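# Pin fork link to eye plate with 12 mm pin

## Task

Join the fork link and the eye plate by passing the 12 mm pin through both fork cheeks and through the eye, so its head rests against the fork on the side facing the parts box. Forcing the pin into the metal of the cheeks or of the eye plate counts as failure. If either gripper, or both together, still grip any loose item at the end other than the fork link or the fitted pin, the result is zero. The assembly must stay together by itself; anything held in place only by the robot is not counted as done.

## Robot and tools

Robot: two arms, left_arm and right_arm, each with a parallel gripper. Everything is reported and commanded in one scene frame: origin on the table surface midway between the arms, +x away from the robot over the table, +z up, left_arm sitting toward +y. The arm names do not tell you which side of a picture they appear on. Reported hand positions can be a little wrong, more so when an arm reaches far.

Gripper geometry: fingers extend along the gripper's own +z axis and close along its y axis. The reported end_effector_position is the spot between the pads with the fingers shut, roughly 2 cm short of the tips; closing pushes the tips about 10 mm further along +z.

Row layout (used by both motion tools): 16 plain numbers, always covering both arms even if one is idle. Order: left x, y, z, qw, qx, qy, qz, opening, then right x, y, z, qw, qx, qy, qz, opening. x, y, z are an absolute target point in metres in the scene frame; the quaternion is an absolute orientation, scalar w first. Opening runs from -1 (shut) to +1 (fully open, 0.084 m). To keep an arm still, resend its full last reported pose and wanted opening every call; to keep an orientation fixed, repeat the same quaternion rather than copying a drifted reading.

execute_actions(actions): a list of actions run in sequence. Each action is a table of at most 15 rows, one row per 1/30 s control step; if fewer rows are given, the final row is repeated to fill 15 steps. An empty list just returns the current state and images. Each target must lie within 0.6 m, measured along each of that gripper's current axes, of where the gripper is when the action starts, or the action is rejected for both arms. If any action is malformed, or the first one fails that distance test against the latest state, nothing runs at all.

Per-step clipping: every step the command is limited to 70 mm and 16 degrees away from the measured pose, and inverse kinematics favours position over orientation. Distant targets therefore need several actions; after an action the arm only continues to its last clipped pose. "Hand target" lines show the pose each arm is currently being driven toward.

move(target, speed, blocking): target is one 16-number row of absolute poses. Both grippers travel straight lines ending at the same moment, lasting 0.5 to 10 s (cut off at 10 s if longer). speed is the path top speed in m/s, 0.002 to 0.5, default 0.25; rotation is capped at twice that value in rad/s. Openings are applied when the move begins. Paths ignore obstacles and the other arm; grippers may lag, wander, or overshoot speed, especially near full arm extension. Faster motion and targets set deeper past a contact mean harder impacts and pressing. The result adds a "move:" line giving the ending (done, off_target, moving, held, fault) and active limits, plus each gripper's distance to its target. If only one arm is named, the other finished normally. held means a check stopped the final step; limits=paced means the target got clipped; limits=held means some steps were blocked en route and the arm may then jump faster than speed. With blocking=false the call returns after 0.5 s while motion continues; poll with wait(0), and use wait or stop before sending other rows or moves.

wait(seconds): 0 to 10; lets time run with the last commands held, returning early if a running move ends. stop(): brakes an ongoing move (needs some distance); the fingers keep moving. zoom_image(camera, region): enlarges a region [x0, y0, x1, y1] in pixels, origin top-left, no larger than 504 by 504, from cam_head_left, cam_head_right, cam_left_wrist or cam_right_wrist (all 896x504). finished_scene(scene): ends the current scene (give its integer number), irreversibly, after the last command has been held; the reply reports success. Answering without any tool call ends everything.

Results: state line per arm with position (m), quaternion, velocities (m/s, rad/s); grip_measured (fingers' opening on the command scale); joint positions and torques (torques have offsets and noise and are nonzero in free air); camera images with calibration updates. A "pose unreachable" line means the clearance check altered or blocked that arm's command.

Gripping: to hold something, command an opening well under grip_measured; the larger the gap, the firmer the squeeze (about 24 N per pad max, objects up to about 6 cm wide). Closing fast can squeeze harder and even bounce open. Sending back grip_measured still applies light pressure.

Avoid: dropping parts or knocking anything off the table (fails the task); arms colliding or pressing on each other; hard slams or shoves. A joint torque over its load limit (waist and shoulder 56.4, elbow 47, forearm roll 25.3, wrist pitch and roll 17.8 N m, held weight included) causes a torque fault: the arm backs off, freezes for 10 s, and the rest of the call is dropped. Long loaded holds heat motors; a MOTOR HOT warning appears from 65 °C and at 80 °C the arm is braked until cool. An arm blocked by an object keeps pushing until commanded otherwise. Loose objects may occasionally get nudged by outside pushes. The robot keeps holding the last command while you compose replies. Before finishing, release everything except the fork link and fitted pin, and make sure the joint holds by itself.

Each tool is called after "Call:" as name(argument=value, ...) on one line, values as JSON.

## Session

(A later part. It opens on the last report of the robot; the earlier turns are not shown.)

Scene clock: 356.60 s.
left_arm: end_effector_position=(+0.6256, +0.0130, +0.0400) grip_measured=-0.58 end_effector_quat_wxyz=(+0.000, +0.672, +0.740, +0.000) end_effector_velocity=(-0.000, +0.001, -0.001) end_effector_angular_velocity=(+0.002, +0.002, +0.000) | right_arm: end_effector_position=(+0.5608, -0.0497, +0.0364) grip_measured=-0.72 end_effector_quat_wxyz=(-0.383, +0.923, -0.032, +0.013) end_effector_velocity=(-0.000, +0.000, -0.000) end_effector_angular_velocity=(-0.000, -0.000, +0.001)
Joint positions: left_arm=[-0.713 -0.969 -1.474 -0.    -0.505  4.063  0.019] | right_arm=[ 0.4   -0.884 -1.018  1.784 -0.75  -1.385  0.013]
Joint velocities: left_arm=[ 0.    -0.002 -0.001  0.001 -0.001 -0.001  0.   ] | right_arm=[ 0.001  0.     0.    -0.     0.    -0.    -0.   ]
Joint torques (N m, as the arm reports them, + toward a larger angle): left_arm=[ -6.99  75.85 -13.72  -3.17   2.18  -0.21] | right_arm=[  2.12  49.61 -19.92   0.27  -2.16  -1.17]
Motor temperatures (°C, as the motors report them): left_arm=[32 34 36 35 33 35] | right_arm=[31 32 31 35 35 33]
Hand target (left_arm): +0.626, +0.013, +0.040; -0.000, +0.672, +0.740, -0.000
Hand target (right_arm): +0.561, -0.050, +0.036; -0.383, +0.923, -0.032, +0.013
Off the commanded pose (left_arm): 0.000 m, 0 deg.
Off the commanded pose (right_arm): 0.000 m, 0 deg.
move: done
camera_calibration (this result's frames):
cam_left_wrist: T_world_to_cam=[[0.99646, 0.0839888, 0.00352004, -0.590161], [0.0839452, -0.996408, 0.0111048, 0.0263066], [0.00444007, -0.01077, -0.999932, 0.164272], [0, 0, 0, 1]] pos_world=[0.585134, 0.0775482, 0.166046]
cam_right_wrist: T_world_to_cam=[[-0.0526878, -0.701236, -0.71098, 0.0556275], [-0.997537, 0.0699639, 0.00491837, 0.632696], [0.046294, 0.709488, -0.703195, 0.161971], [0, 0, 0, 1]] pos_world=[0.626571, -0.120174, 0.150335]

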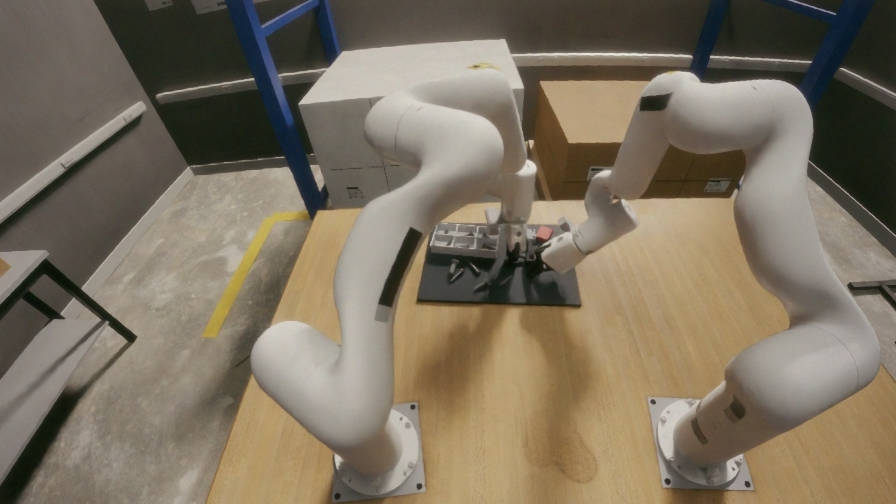

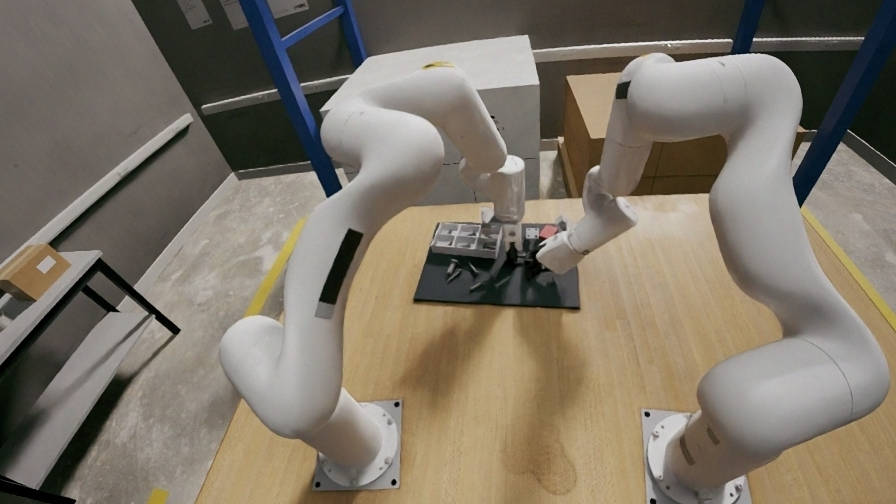

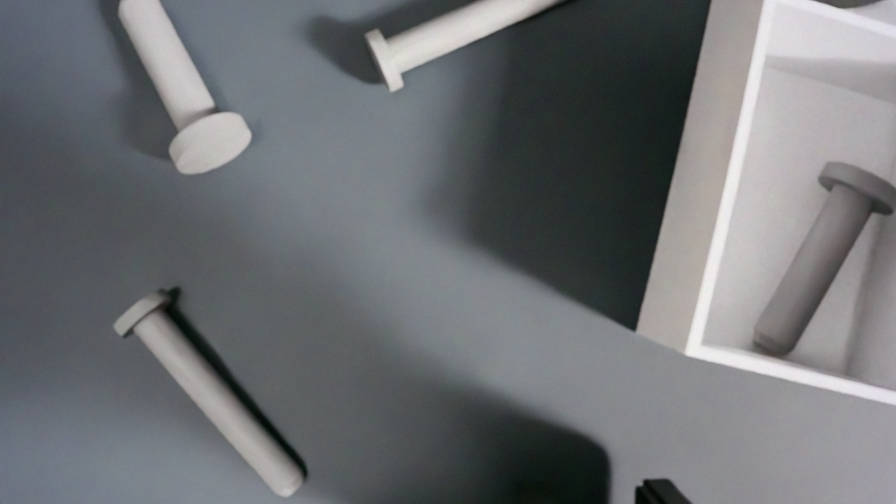

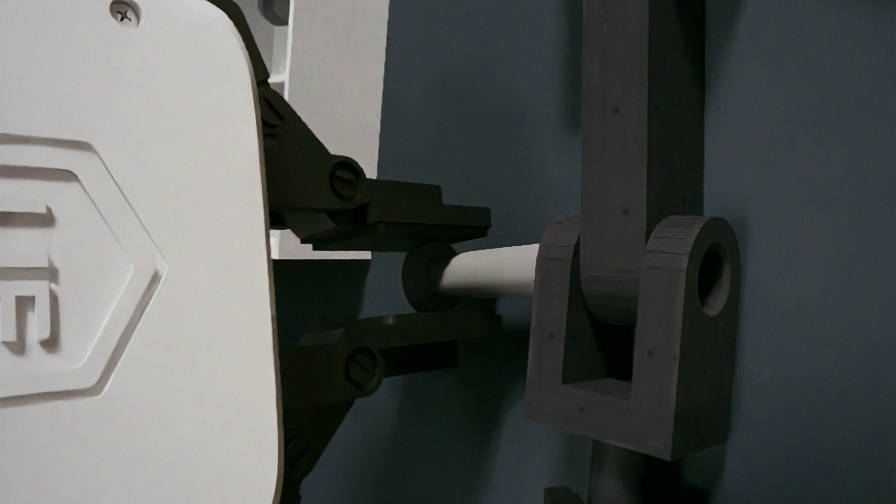

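Call:
move(target=[0.6280,0.016,0.040,0,0.672,0.740,0,-1,0.5612,-0.0497,0.0365,-0.383,0.923,-0.032,0.0134,-1], speed=0.003)

Call:
zoom_image(camera="cam_right_wrist", region=[380,180,760,360])

Scene clock: 359.73 s.
left_arm: end_effector_position=(+0.6279, +0.0160, +0.0400) grip_measured=-0.58 end_effector_quat_wxyz=(-0.000, +0.672, +0.740, -0.000) end_effector_velocity=(+0.000, +0.001, +0.000) end_effector_angular_velocity=(+0.000, +0.000, -0.000) | right_arm: end_effector_position=(+0.5612, -0.0497, +0.0365) grip_measured=-0.72 end_effector_quat_wxyz=(-0.383, +0.923, -0.032, +0.013) end_effector_velocity=(-0.000, -0.001, -0.000) end_effector_angular_velocity=(+0.000, +0.002, -0.003)
Joint positions: left_arm=[-0.707 -0.97  -1.476  0.    -0.506  4.068  0.019] | right_arm=[ 0.4   -0.884 -1.019  1.784 -0.749 -1.385  0.012]
Joint velocities: left_arm=[ 0.001 -0.    -0.     0.001 -0.     0.001 -0.   ] | right_arm=[-0.001  0.     0.001  0.001 -0.     0.001  0.   ]
Joint torques (N m, as the arm reports them, + toward a larger angle): left_arm=[  6.37  72.43 -10.35  -0.39   0.55  -0.28] | right_arm=[  2.77  44.53 -18.15  -0.35  -3.28  -0.86]
Motor temperatures (°C, as the motors report them): left_arm=[32 34 36 35 33 35] | right_arm=[31 32 31 35 35 33]
Hand target (left_arm): +0.628, +0.016, +0.040; +0.000, +0.672, +0.740, +0.000
Hand target (right_arm): +0.561, -0.050, +0.036; -0.383, +0.923, -0.032, +0.013
Off the commanded pose (left_arm): 0.000 m, 0 deg.
Off the commanded pose (right_arm): 0.000 m, 0 deg.
move: done
camera_calibration (this result's frames):
cam_left_wrist: T_world_to_cam=[[0.996459, 0.0840147, 0.00332206, -0.592787], [0.0839741, -0.996408, 0.0109145, 0.0290874], [0.00422711, -0.0105969, -0.999935, 0.164391], [0, 0, 0, 1]] pos_world=[0.587551, 0.0805279, 0.166032]
cam_right_wrist: T_world_to_cam=[[-0.0523137, -0.701317, -0.710927, 0.055539], [-0.997527, 0.0701632, 0.00418847, 0.63318], [0.0469435, 0.709388, -0.703253, 0.161678], [0, 0, 0, 1]] pos_world=[0.62693, -0.120168, 0.150533]

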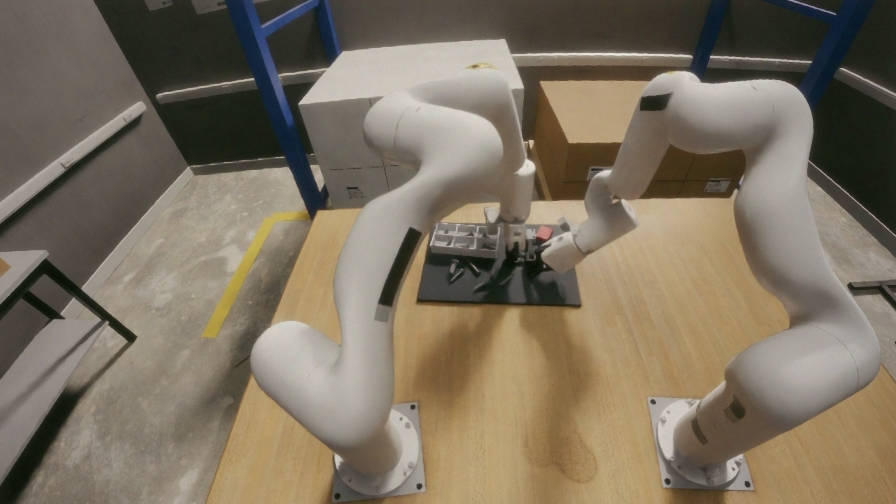

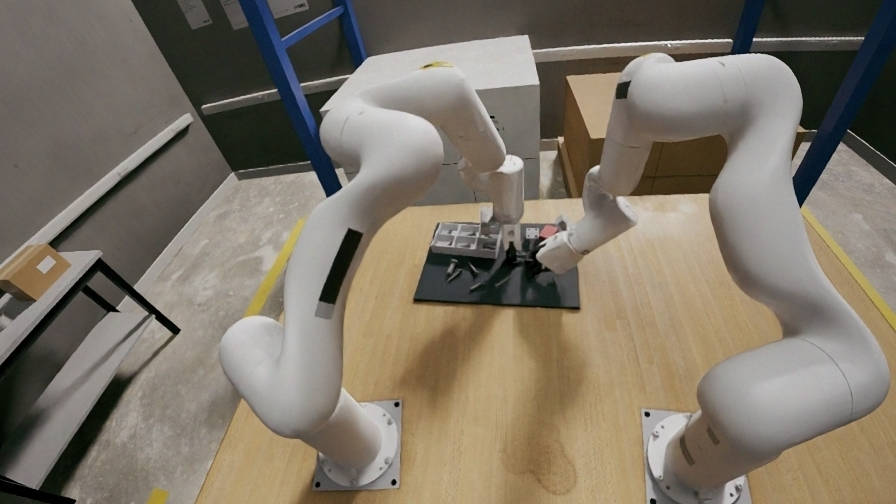

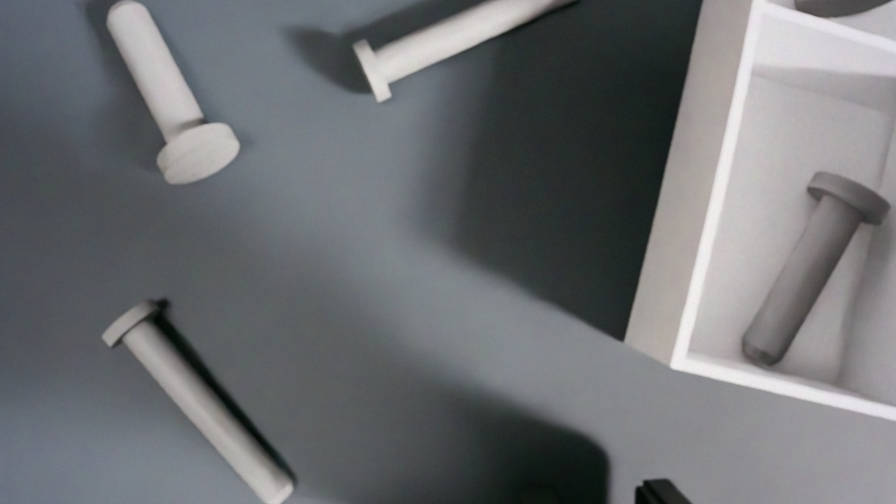

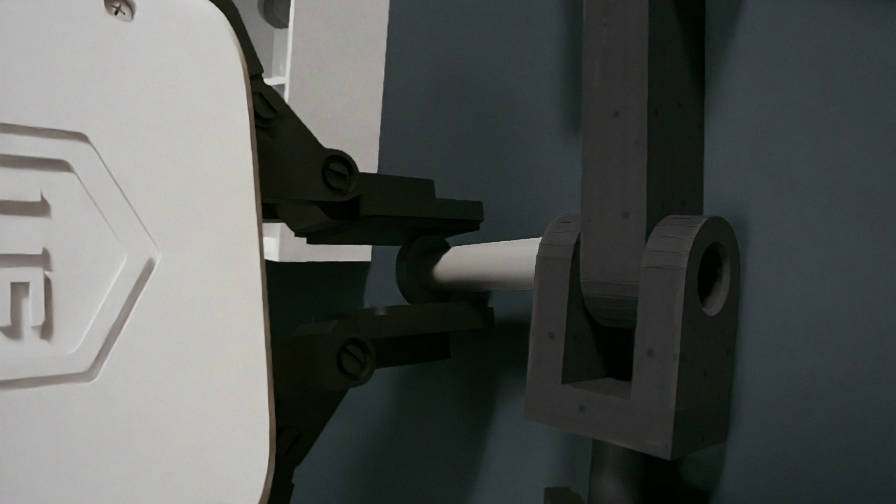

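Region (380, 180, 760, 360) of cam_right_wrist's 896x504 image, scaled by 1.326, with more detail than that image has; it fills the top 239 rows of this view, and the rest is white.

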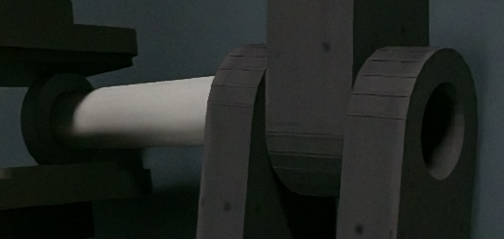

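Call:
move(target=[0.6275,0.022,0.040,0,0.707,0.707,0,-1,0.5612,-0.0497,0.0365,-0.383,0.923,-0.032,0.0134,-1], speed=0.02)

Call:
zoom_image(camera="cam_right_wrist", region=[380,180,760,360])

Scene clock: 365.43 s.
left_arm: end_effector_position=(+0.6275, +0.0220, +0.0400) grip_measured=-0.58 end_effector_quat_wxyz=(-0.000, +0.707, +0.707, +0.000) end_effector_velocity=(-0.000, +0.000, +0.001) end_effector_angular_velocity=(-0.000, +0.001, -0.007) | right_arm: end_effector_position=(+0.5612, -0.0497, +0.0365) grip_measured=-0.72 end_effector_quat_wxyz=(-0.383, +0.923, -0.032, +0.013) end_effector_velocity=(-0.000, +0.000, -0.000) end_effector_angular_velocity=(-0.000, -0.000, +0.001)
Joint positions: left_arm=[-0.7   -0.963 -1.463  0.    -0.5    4.171  0.019] | right_arm=[ 0.4   -0.884 -1.019  1.784 -0.749 -1.385  0.012]
Joint velocities: left_arm=[ 0.     0.001  0.001 -0.001 -0.001  0.009 -0.   ] | right_arm=[ 0.001 -0.     0.     0.     0.    -0.001 -0.   ]
Joint torques (N m, as the arm reports them, + toward a larger angle): left_arm=[ 7.09 70.28 -9.7  -0.47  0.3  -0.41] | right_arm=[  4.84  47.13 -18.06   0.71  -3.37  -0.97]
Motor temperatures (°C, as the motors report them): left_arm=[32 34 36 35 33 35] | right_arm=[31 32 31 35 35 33]
Hand target (left_arm): +0.627, +0.022, +0.040; +0.000, +0.707, +0.707, +0.000
Hand target (right_arm): +0.561, -0.050, +0.037; -0.383, +0.923, -0.032, +0.013
Off the commanded pose (left_arm): 0.000 m, 0 deg.
Off the commanded pose (right_arm): 0.000 m, 0 deg.
move: done
camera_calibration (this result's frames):
cam_left_wrist: T_world_to_cam=[[0.999929, -0.0114273, 0.00339339, -0.592921], [-0.0114637, -0.999875, 0.010902, 0.0950547], [0.00326838, -0.0109401, -0.999935, 0.165069], [0, 0, 0, 1]] pos_world=[0.593429, 0.0900732, 0.166034]
cam_right_wrist: T_world_to_cam=[[-0.0523008, -0.701284, -0.710961, 0.0555501], [-0.997529, 0.0701267, 0.00420953, 0.63316], [0.0469053, 0.709424, -0.703219, 0.161694], [0, 0, 0, 1]] pos_world=[0.626916, -0.120155, 0.150535]

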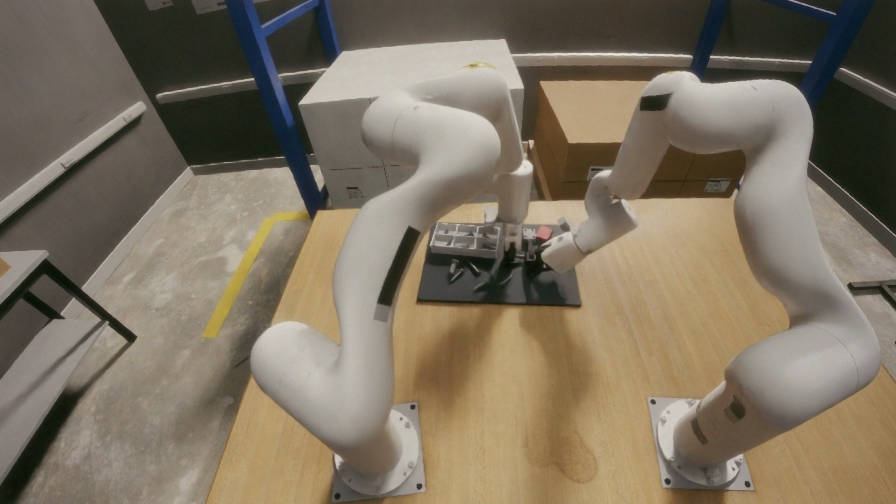

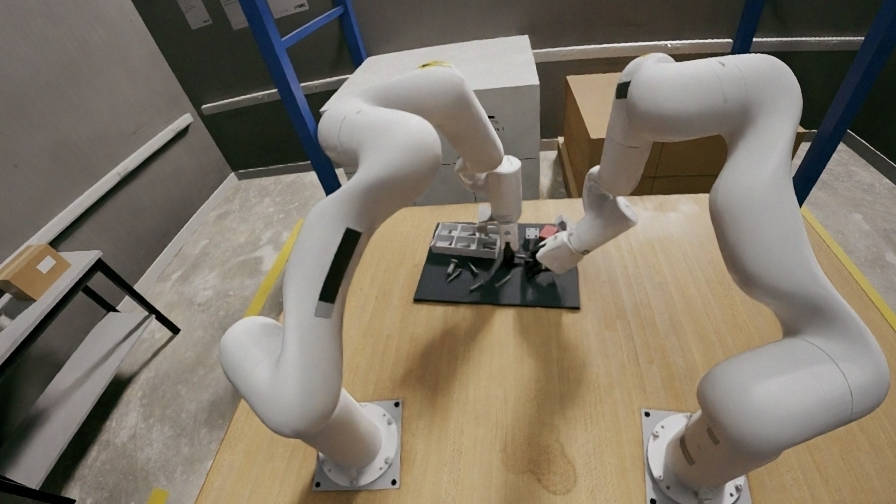

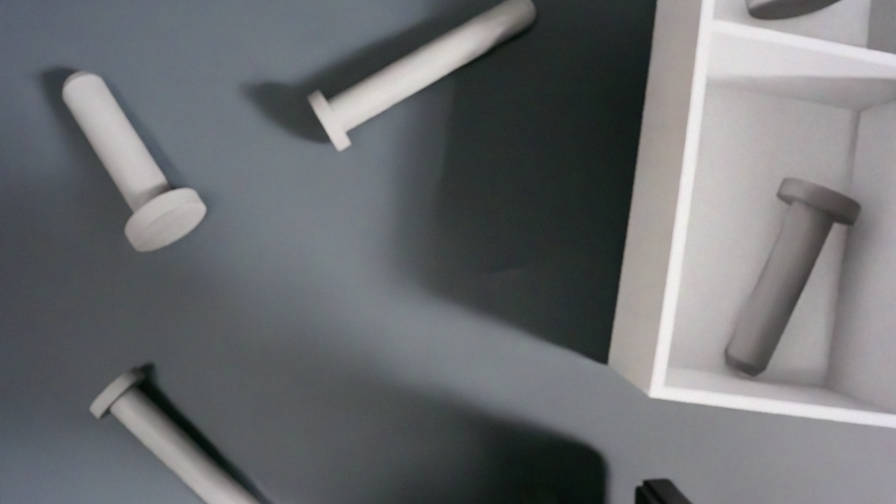

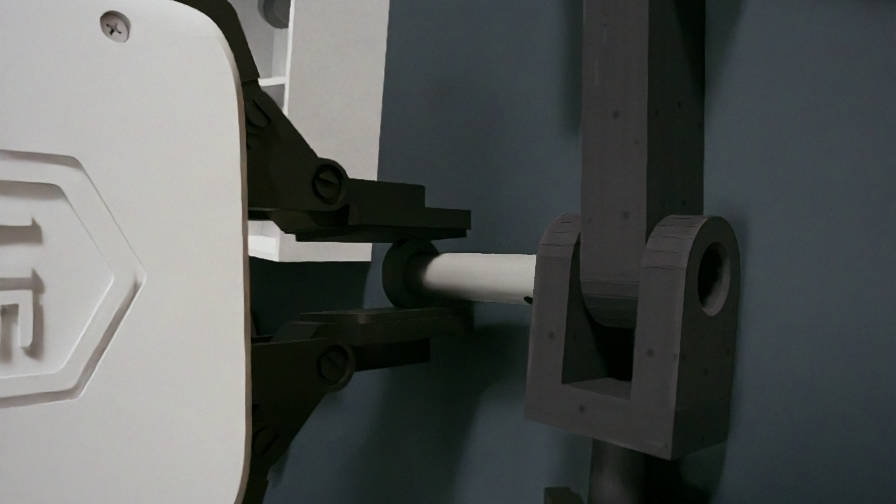

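Region (380, 180, 760, 360) of cam_right_wrist's 896x504 image, scaled by 1.326, with more detail than that image has; it fills the top 239 rows of this view, and the rest is white.

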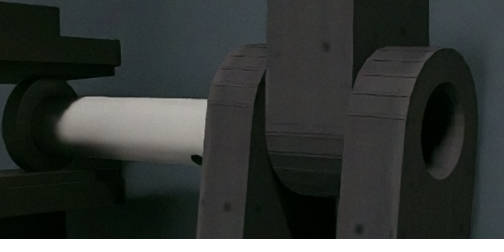

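Call:
move(target=[0.6280,0.021,0.040,0,0.698,0.716,0,-1,0.5612,-0.0497,0.0365,-0.383,0.923,-0.032,0.0134,-1], speed=0.01)

Call:
move(target=[0.6277,0.015,0.040,0,0.698,0.716,0,-1,0.5612,-0.0497,0.0365,-0.383,0.923,-0.032,0.0134,-1], speed=0.003)

Call:
zoom_image(camera="cam_right_wrist", region=[380,180,760,360])

Scene clock: 368.67 s.
left_arm: end_effector_position=(+0.6280, +0.0210, +0.0400) grip_measured=-0.58 end_effector_quat_wxyz=(+0.000, +0.698, +0.716, -0.000) end_effector_velocity=(-0.000, -0.001, +0.000) end_effector_angular_velocity=(-0.000, +0.000, +0.004) | right_arm: end_effector_position=(+0.5612, -0.0497, +0.0365) grip_measured=-0.72 end_effector_quat_wxyz=(-0.383, +0.923, -0.032, +0.013) end_effector_velocity=(+0.000, +0.001, +0.001) end_effector_angular_velocity=(+0.001, -0.000, -0.002)
Joint positions: left_arm=[-0.7   -0.965 -1.466 -0.    -0.501  4.146  0.019] | right_arm=[ 0.4   -0.884 -1.019  1.784 -0.749 -1.385  0.012]
Joint velocities: left_arm=[-0.001  0.    -0.001 -0.001 -0.001 -0.004  0.   ] | right_arm=[ 0.001  0.001 -0.     0.002 -0.     0.001  0.   ]
Joint torques (N m, as the arm reports them, + toward a larger angle): left_arm=[ 6.47 71.46 -9.94 -0.28  0.3  -0.23] | right_arm=[  5.85  45.47 -16.34   0.75  -3.51  -0.74]
Motor temperatures (°C, as the motors report them): left_arm=[32 34 36 35 33 35] | right_arm=[31 32 31 35 35 33]
Hand target (left_arm): +0.628, +0.021, +0.040; +0.000, +0.698, +0.716, -0.000
Hand target (right_arm): +0.561, -0.050, +0.037; -0.383, +0.923, -0.032, +0.013
Off the commanded pose (left_arm): 0.000 m, 0 deg.
Off the commanded pose (right_arm): 0.000 m, 0 deg.
move: done
camera_calibration (this result's frames):
cam_left_wrist: T_world_to_cam=[[0.99991, 0.0129978, 0.00335417, -0.593941], [0.0129603, -0.999856, 0.0109638, 0.0787719], [0.0034962, -0.0109194, -0.999934, 0.16492], [0, 0, 0, 1]] pos_world=[0.59229, 0.0882813, 0.166037]
cam_right_wrist: T_world_to_cam=[[-0.0523001, -0.701283, -0.710962, 0.0555502], [-0.997529, 0.0701258, 0.00420958, 0.633159], [0.0469047, 0.709425, -0.703218, 0.161694], [0, 0, 0, 1]] pos_world=[0.626916, -0.120155, 0.150535]

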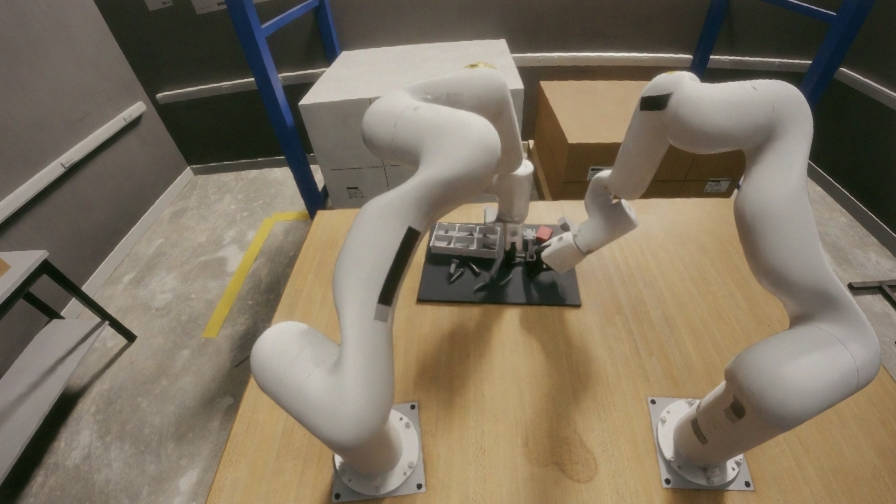

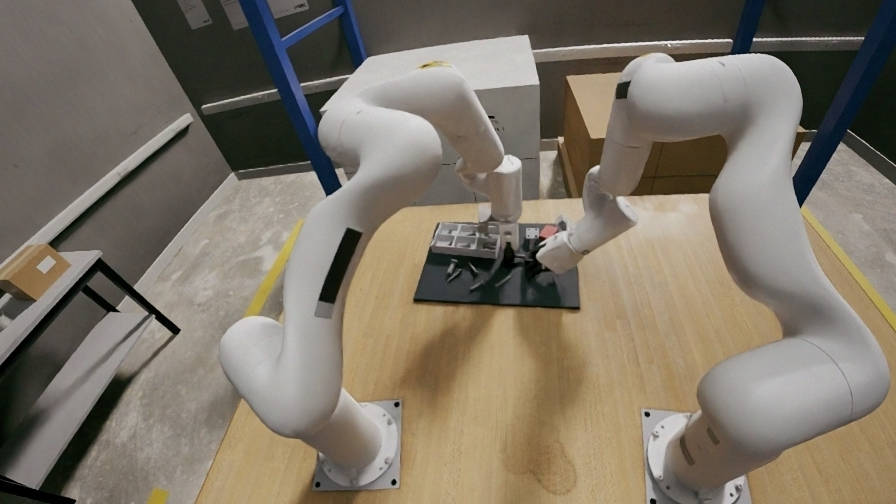

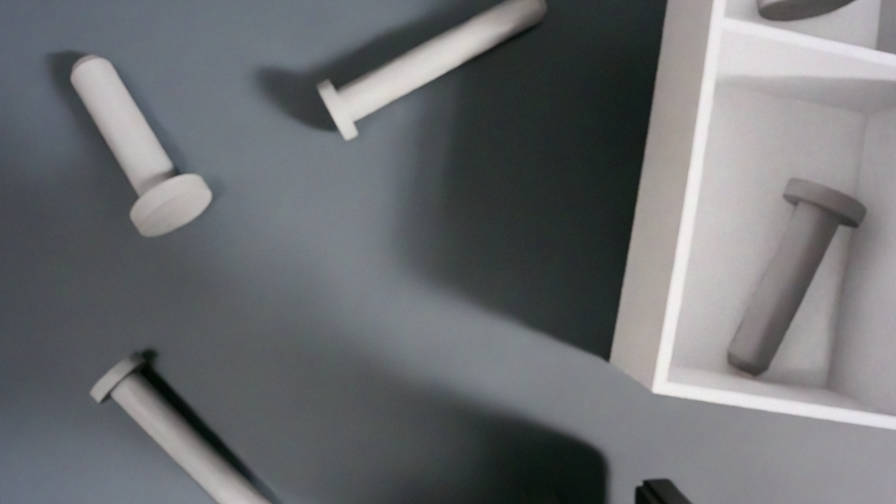

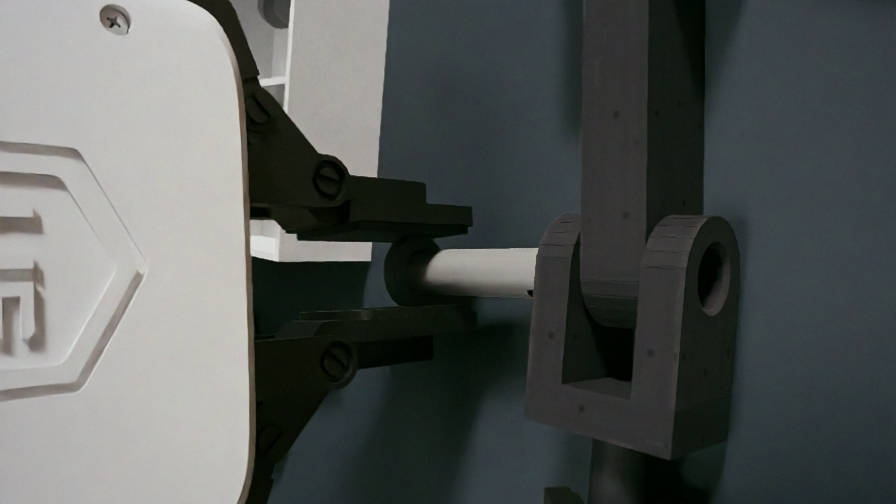

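Scene clock: 370.90 s.
left_arm: end_effector_position=(+0.6278, +0.0152, +0.0400) grip_measured=-0.58 end_effector_quat_wxyz=(-0.000, +0.698, +0.716, +0.000) end_effector_velocity=(-0.000, -0.001, +0.000) end_effector_angular_velocity=(+0.000, +0.001, +0.001) | right_arm: end_effector_position=(+0.5612, -0.0497, +0.0365) grip_measured=-0.72 end_effector_quat_wxyz=(-0.383, +0.923, -0.032, +0.013) end_effector_velocity=(-0.000, -0.000, -0.000) end_effector_angular_velocity=(-0.000, -0.001, +0.001)
Joint positions: left_arm=[-0.708 -0.971 -1.477  0.    -0.507  4.138  0.019] | right_arm=[ 0.4   -0.884 -1.019  1.784 -0.749 -1.385  0.012]
Joint velocities: left_arm=[-0.001 -0.001 -0.001 -0.001 -0.001 -0.001  0.   ] | right_arm=[ 0.     0.     0.001  0.    -0.    -0.001  0.   ]
Joint torques (N m, as the arm reports them, + toward a larger angle): left_arm=[-3.53 71.45 -9.7  -2.26  0.35 -0.03] | right_arm=[  5.16  45.23 -17.3    0.88  -3.26  -1.  ]
Motor temperatures (°C, as the motors report them): left_arm=[32 34 36 35 33 35] | right_arm=[31 32 31 35 35 33]
Hand target (left_arm): +0.628, +0.015, +0.040; -0.000, +0.698, +0.716, -0.000
Hand target (right_arm): +0.561, -0.050, +0.037; -0.383, +0.923, -0.032, +0.013
Off the commanded pose (left_arm): 0.000 m, 0 deg.
Off the commanded pose (right_arm): 0.000 m, 0 deg.
move: done
camera_calibration (this result's frames):
cam_left_wrist: T_world_to_cam=[[0.999903, 0.013528, 0.00335534, -0.593682], [0.0134907, -0.99985, 0.0108822, 0.0726457], [0.00350205, -0.0108359, -0.999935, 0.164859], [0, 0, 0, 1]] pos_world=[0.592067, 0.0824525, 0.166049]
cam_right_wrist: T_world_to_cam=[[-0.0523046, -0.701282, -0.710962, 0.0555516], [-0.997529, 0.0701305, 0.00421126, 0.63316], [0.0469069, 0.709426, -0.703218, 0.161696], [0, 0, 0, 1]] pos_world=[0.626916, -0.120158, 0.150536]

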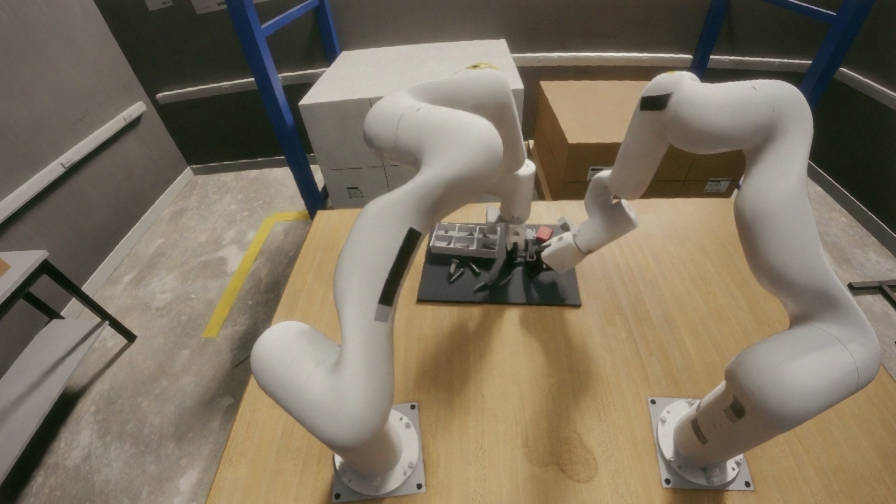

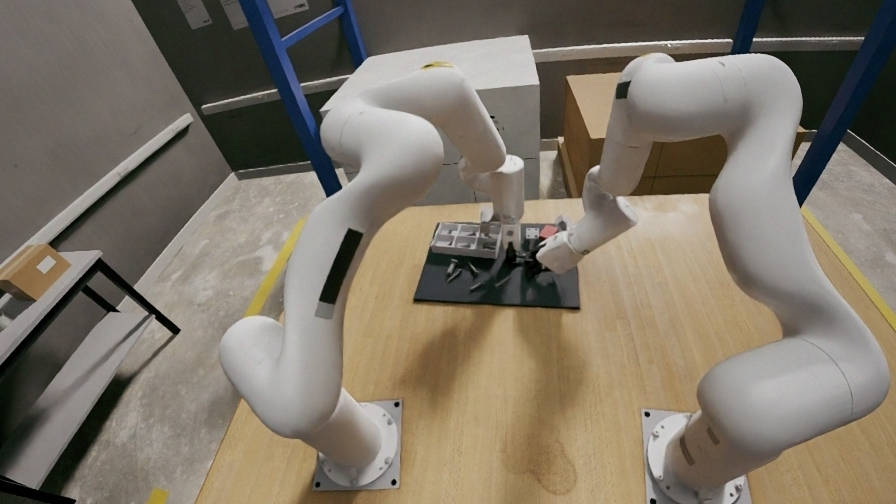

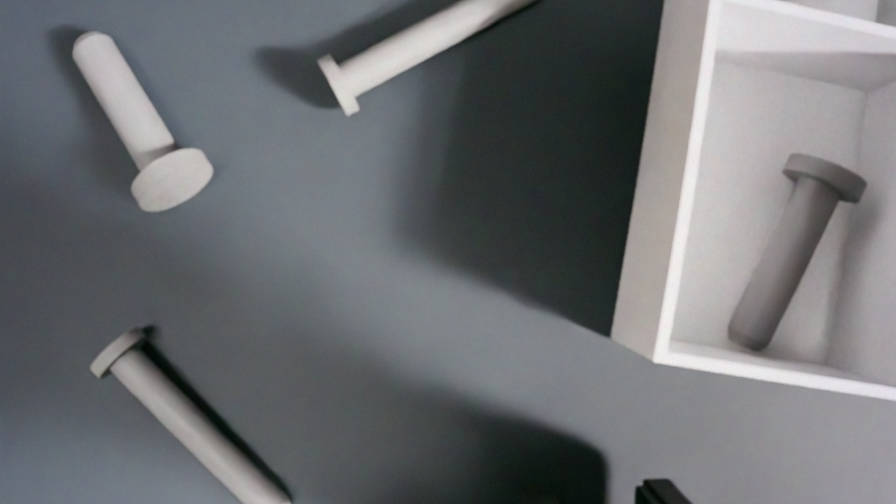

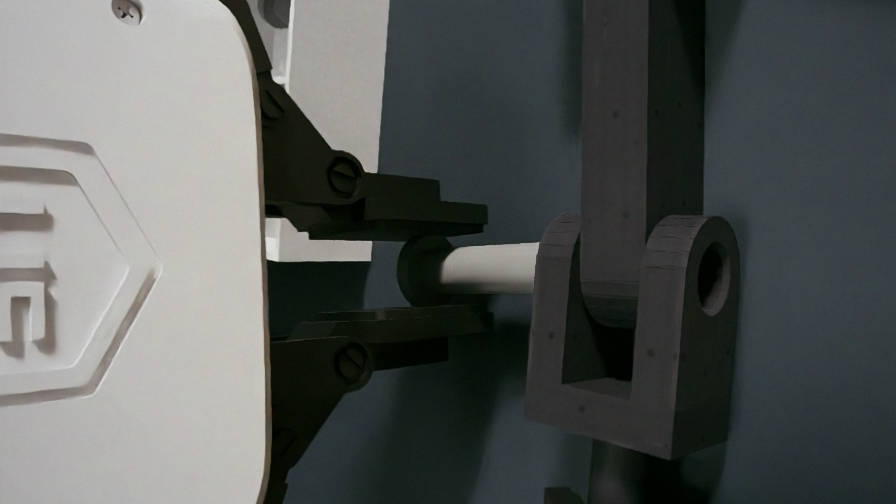

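Region (380, 180, 760, 360) of cam_right_wrist's 896x504 image, scaled by 1.326, with more detail than that image has; it fills the top 239 rows of this view, and the rest is white.

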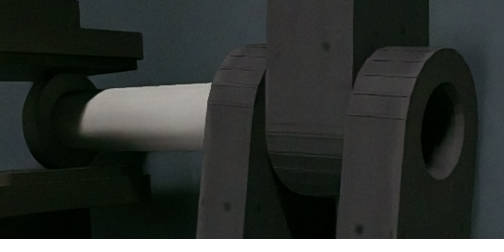

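Call:
move(target=[0.6275,0.021,0.0385,0,0.698,0.716,0,-1,0.5612,-0.0497,0.0365,-0.383,0.923,-0.032,0.0134,-1], speed=0.01)

Call:
move(target=[0.6270,0.014,0.0385,0,0.698,0.716,0,-1,0.5612,-0.0497,0.0365,-0.383,0.923,-0.032,0.0134,-1], speed=0.003)

Scene clock: 374.40 s.
left_arm: end_effector_position=(+0.6275, +0.0209, +0.0385) grip_measured=-0.58 end_effector_quat_wxyz=(-0.000, +0.698, +0.716, -0.000) end_effector_velocity=(-0.000, +0.001, -0.001) end_effector_angular_velocity=(-0.000, -0.000, -0.001) | right_arm: end_effector_position=(+0.5612, -0.0497, +0.0365) grip_measured=-0.72 end_effector_quat_wxyz=(-0.383, +0.923, -0.032, +0.013) end_effector_velocity=(-0.000, +0.001, +0.000) end_effector_angular_velocity=(+0.000, -0.001, +0.003)
Joint positions: left_arm=[-0.701 -0.967 -1.466  0.    -0.499  4.145  0.019] | right_arm=[ 0.4   -0.884 -1.019  1.784 -0.749 -1.385  0.012]
Joint velocities: left_arm=[ 0.001 -0.     0.003 -0.     0.004  0.002 -0.   ] | right_arm=[ 0.001  0.001 -0.001 -0.001 -0.     0.    -0.   ]
Joint torques (N m, as the arm reports them, + toward a larger angle): left_arm=[ 6.33 71.59 -9.42 -0.38  0.27 -0.23] | right_arm=[  7.51  46.11 -17.05  -0.29  -3.6   -0.92]
Motor temperatures (°C, as the motors report them): left_arm=[32 34 36 35 33 35] | right_arm=[31 32 31 35 35 33]
Hand target (left_arm): +0.627, +0.021, +0.038; +0.000, +0.698, +0.716, +0.000
Hand target (right_arm): +0.561, -0.050, +0.036; -0.383, +0.923, -0.032, +0.013
Off the commanded pose (left_arm): 0.000 m, 0 deg.
Off the commanded pose (right_arm): 0.000 m, 0 deg.
move: done
camera_calibration (this result's frames):
cam_left_wrist: T_world_to_cam=[[0.999906, 0.0133406, 0.00327774, -0.593397], [0.0133043, -0.999852, 0.0108658, 0.0784253], [0.00342221, -0.0108212, -0.999936, 0.163479], [0, 0, 0, 1]] pos_world=[0.591738, 0.088099, 0.164561]
cam_right_wrist: T_world_to_cam=[[-0.052299, -0.701282, -0.710963, 0.0555504], [-0.997529, 0.0701246, 0.00420933, 0.633159], [0.0469041, 0.709427, -0.703217, 0.161694], [0, 0, 0, 1]] pos_world=[0.626916, -0.120154, 0.150535]

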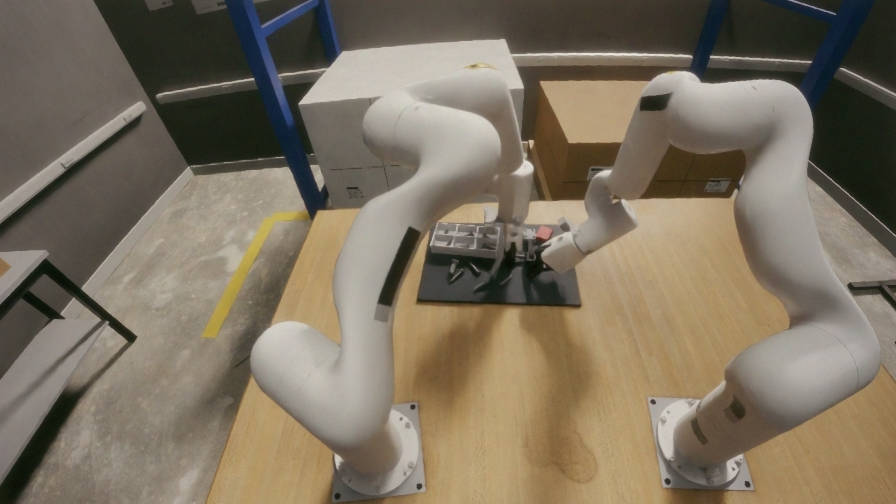

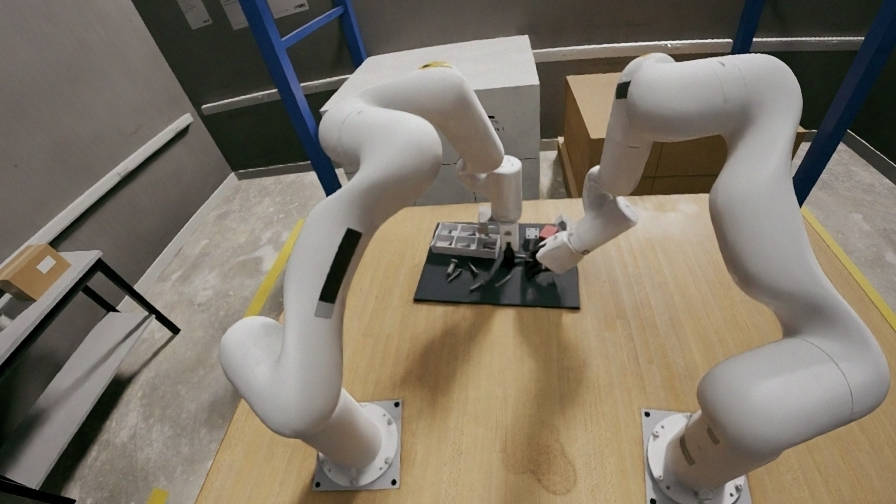

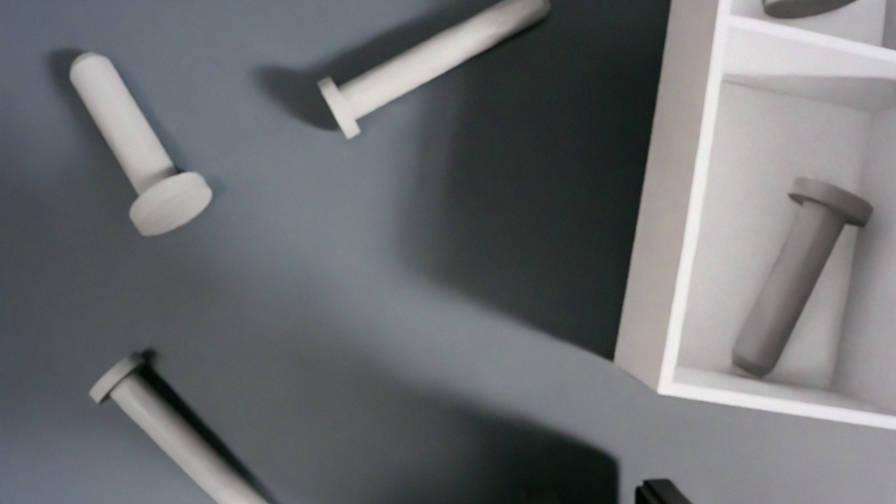

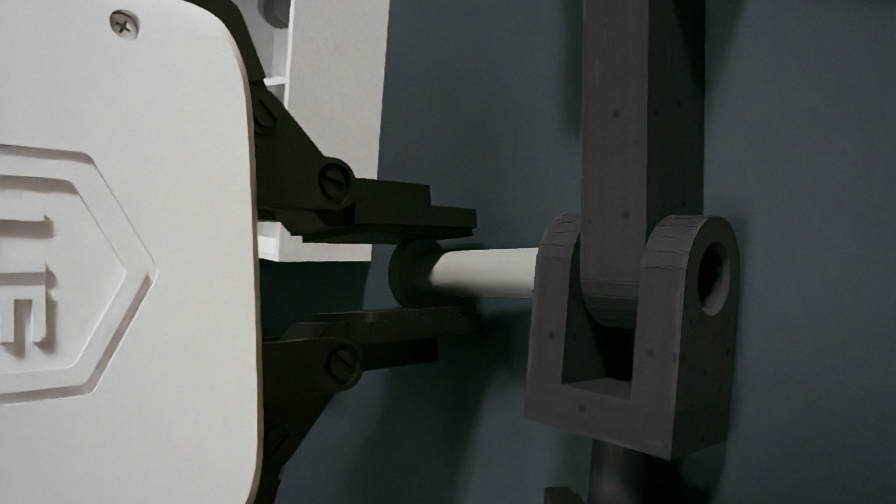

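Scene clock: 376.90 s.
left_arm: end_effector_position=(+0.6270, +0.0140, +0.0385) grip_measured=-0.58 end_effector_quat_wxyz=(-0.000, +0.698, +0.716, -0.000) end_effector_velocity=(-0.000, -0.001, -0.000) end_effector_angular_velocity=(-0.000, +0.000, +0.000) | right_arm: end_effector_position=(+0.5612, -0.0497, +0.0365) grip_measured=-0.72 end_effector_quat_wxyz=(-0.383, +0.923, -0.032, +0.013) end_effector_velocity=(-0.001, +0.000, -0.000) end_effector_angular_velocity=(-0.000, +0.000, +0.002)
Joint positions: left_arm=[-0.71  -0.973 -1.478 -0.    -0.505  4.136  0.019] | right_arm=[ 0.4   -0.884 -1.019  1.784 -0.75  -1.385  0.013]
Joint velocities: left_arm=[-0.001 -0.001 -0.001 -0.001 -0.    -0.001 -0.   ] | right_arm=[ 0.001  0.     0.    -0.001  0.    -0.    -0.   ]
Joint torques (N m, as the arm reports them, + toward a larger angle): left_arm=[ -8.9   72.9  -12.76  -2.98   1.81  -0.27] | right_arm=[  0.64  47.57 -16.57   0.07  -2.83  -1.31]
Motor temperatures (°C, as the motors report them): left_arm=[32 34 36 35 33 35] | right_arm=[31 32 31 35 35 33]
Hand target (left_arm): +0.627, +0.014, +0.039; -0.000, +0.698, +0.716, -0.000
Hand target (right_arm): +0.561, -0.050, +0.037; -0.383, +0.923, -0.032, +0.013
Off the commanded pose (left_arm): 0.000 m, 0 deg.
Off the commanded pose (right_arm): 0.000 m, 0 deg.
move: done
camera_calibration (this result's frames):
cam_left_wrist: T_world_to_cam=[[0.999906, 0.0133235, 0.00333181, -0.592867], [0.0132863, -0.999852, 0.0109487, 0.0716337], [0.00347719, -0.0109034, -0.999935, 0.163361], [0, 0, 0, 1]] pos_world=[0.591291, 0.0813033, 0.164541]
cam_right_wrist: T_world_to_cam=[[-0.0522582, -0.701213, -0.711034, 0.0555752], [-0.997531, 0.0700959, 0.0041869, 0.633166], [0.0469047, 0.709498, -0.703145, 0.161693], [0, 0, 0, 1]] pos_world=[0.626924, -0.120133, 0.150558]

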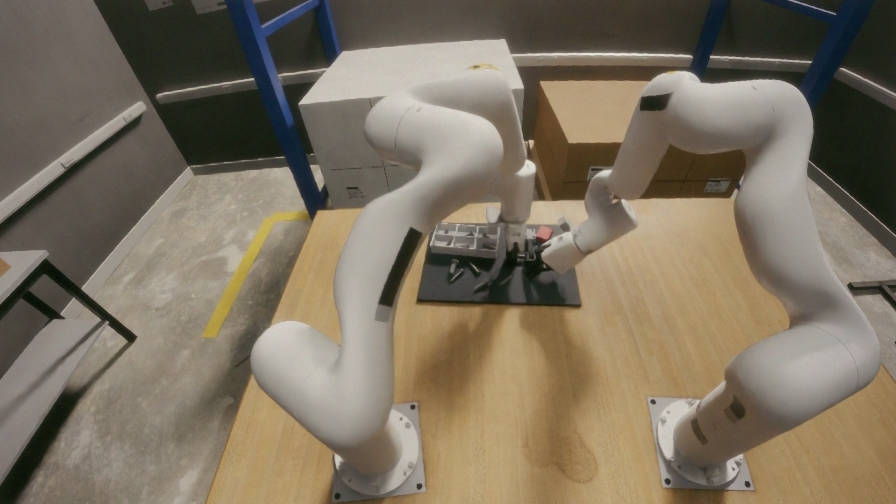

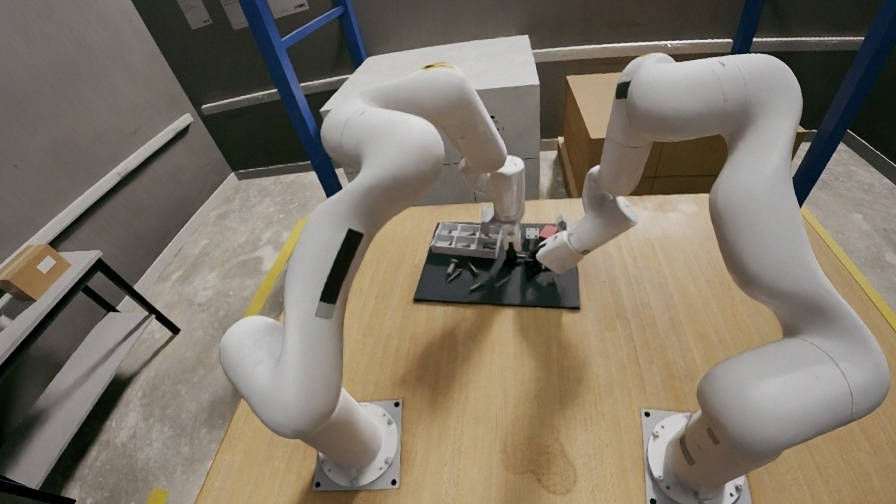

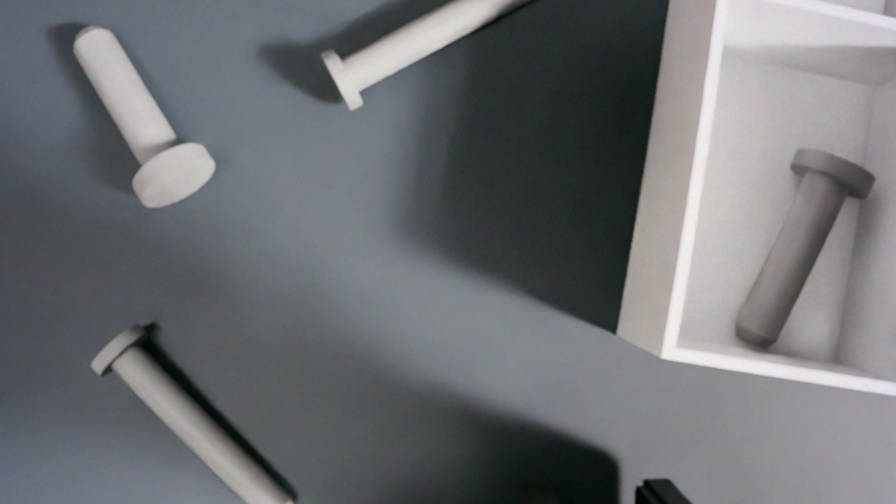

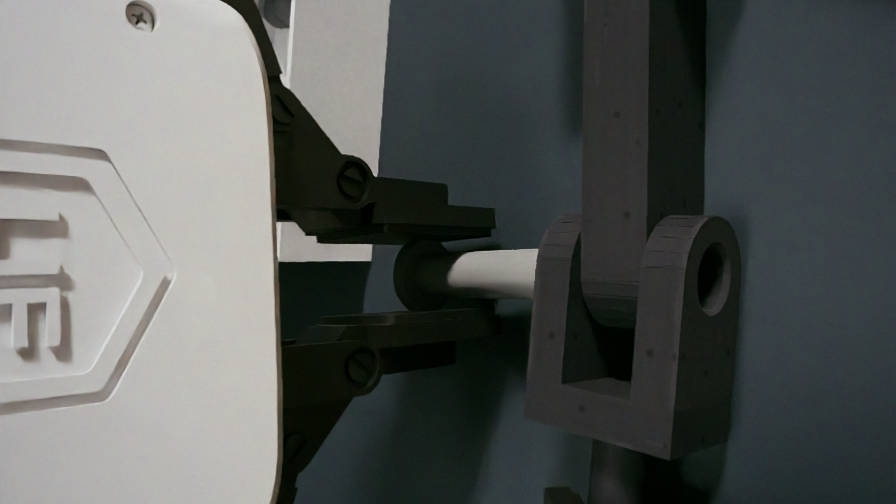

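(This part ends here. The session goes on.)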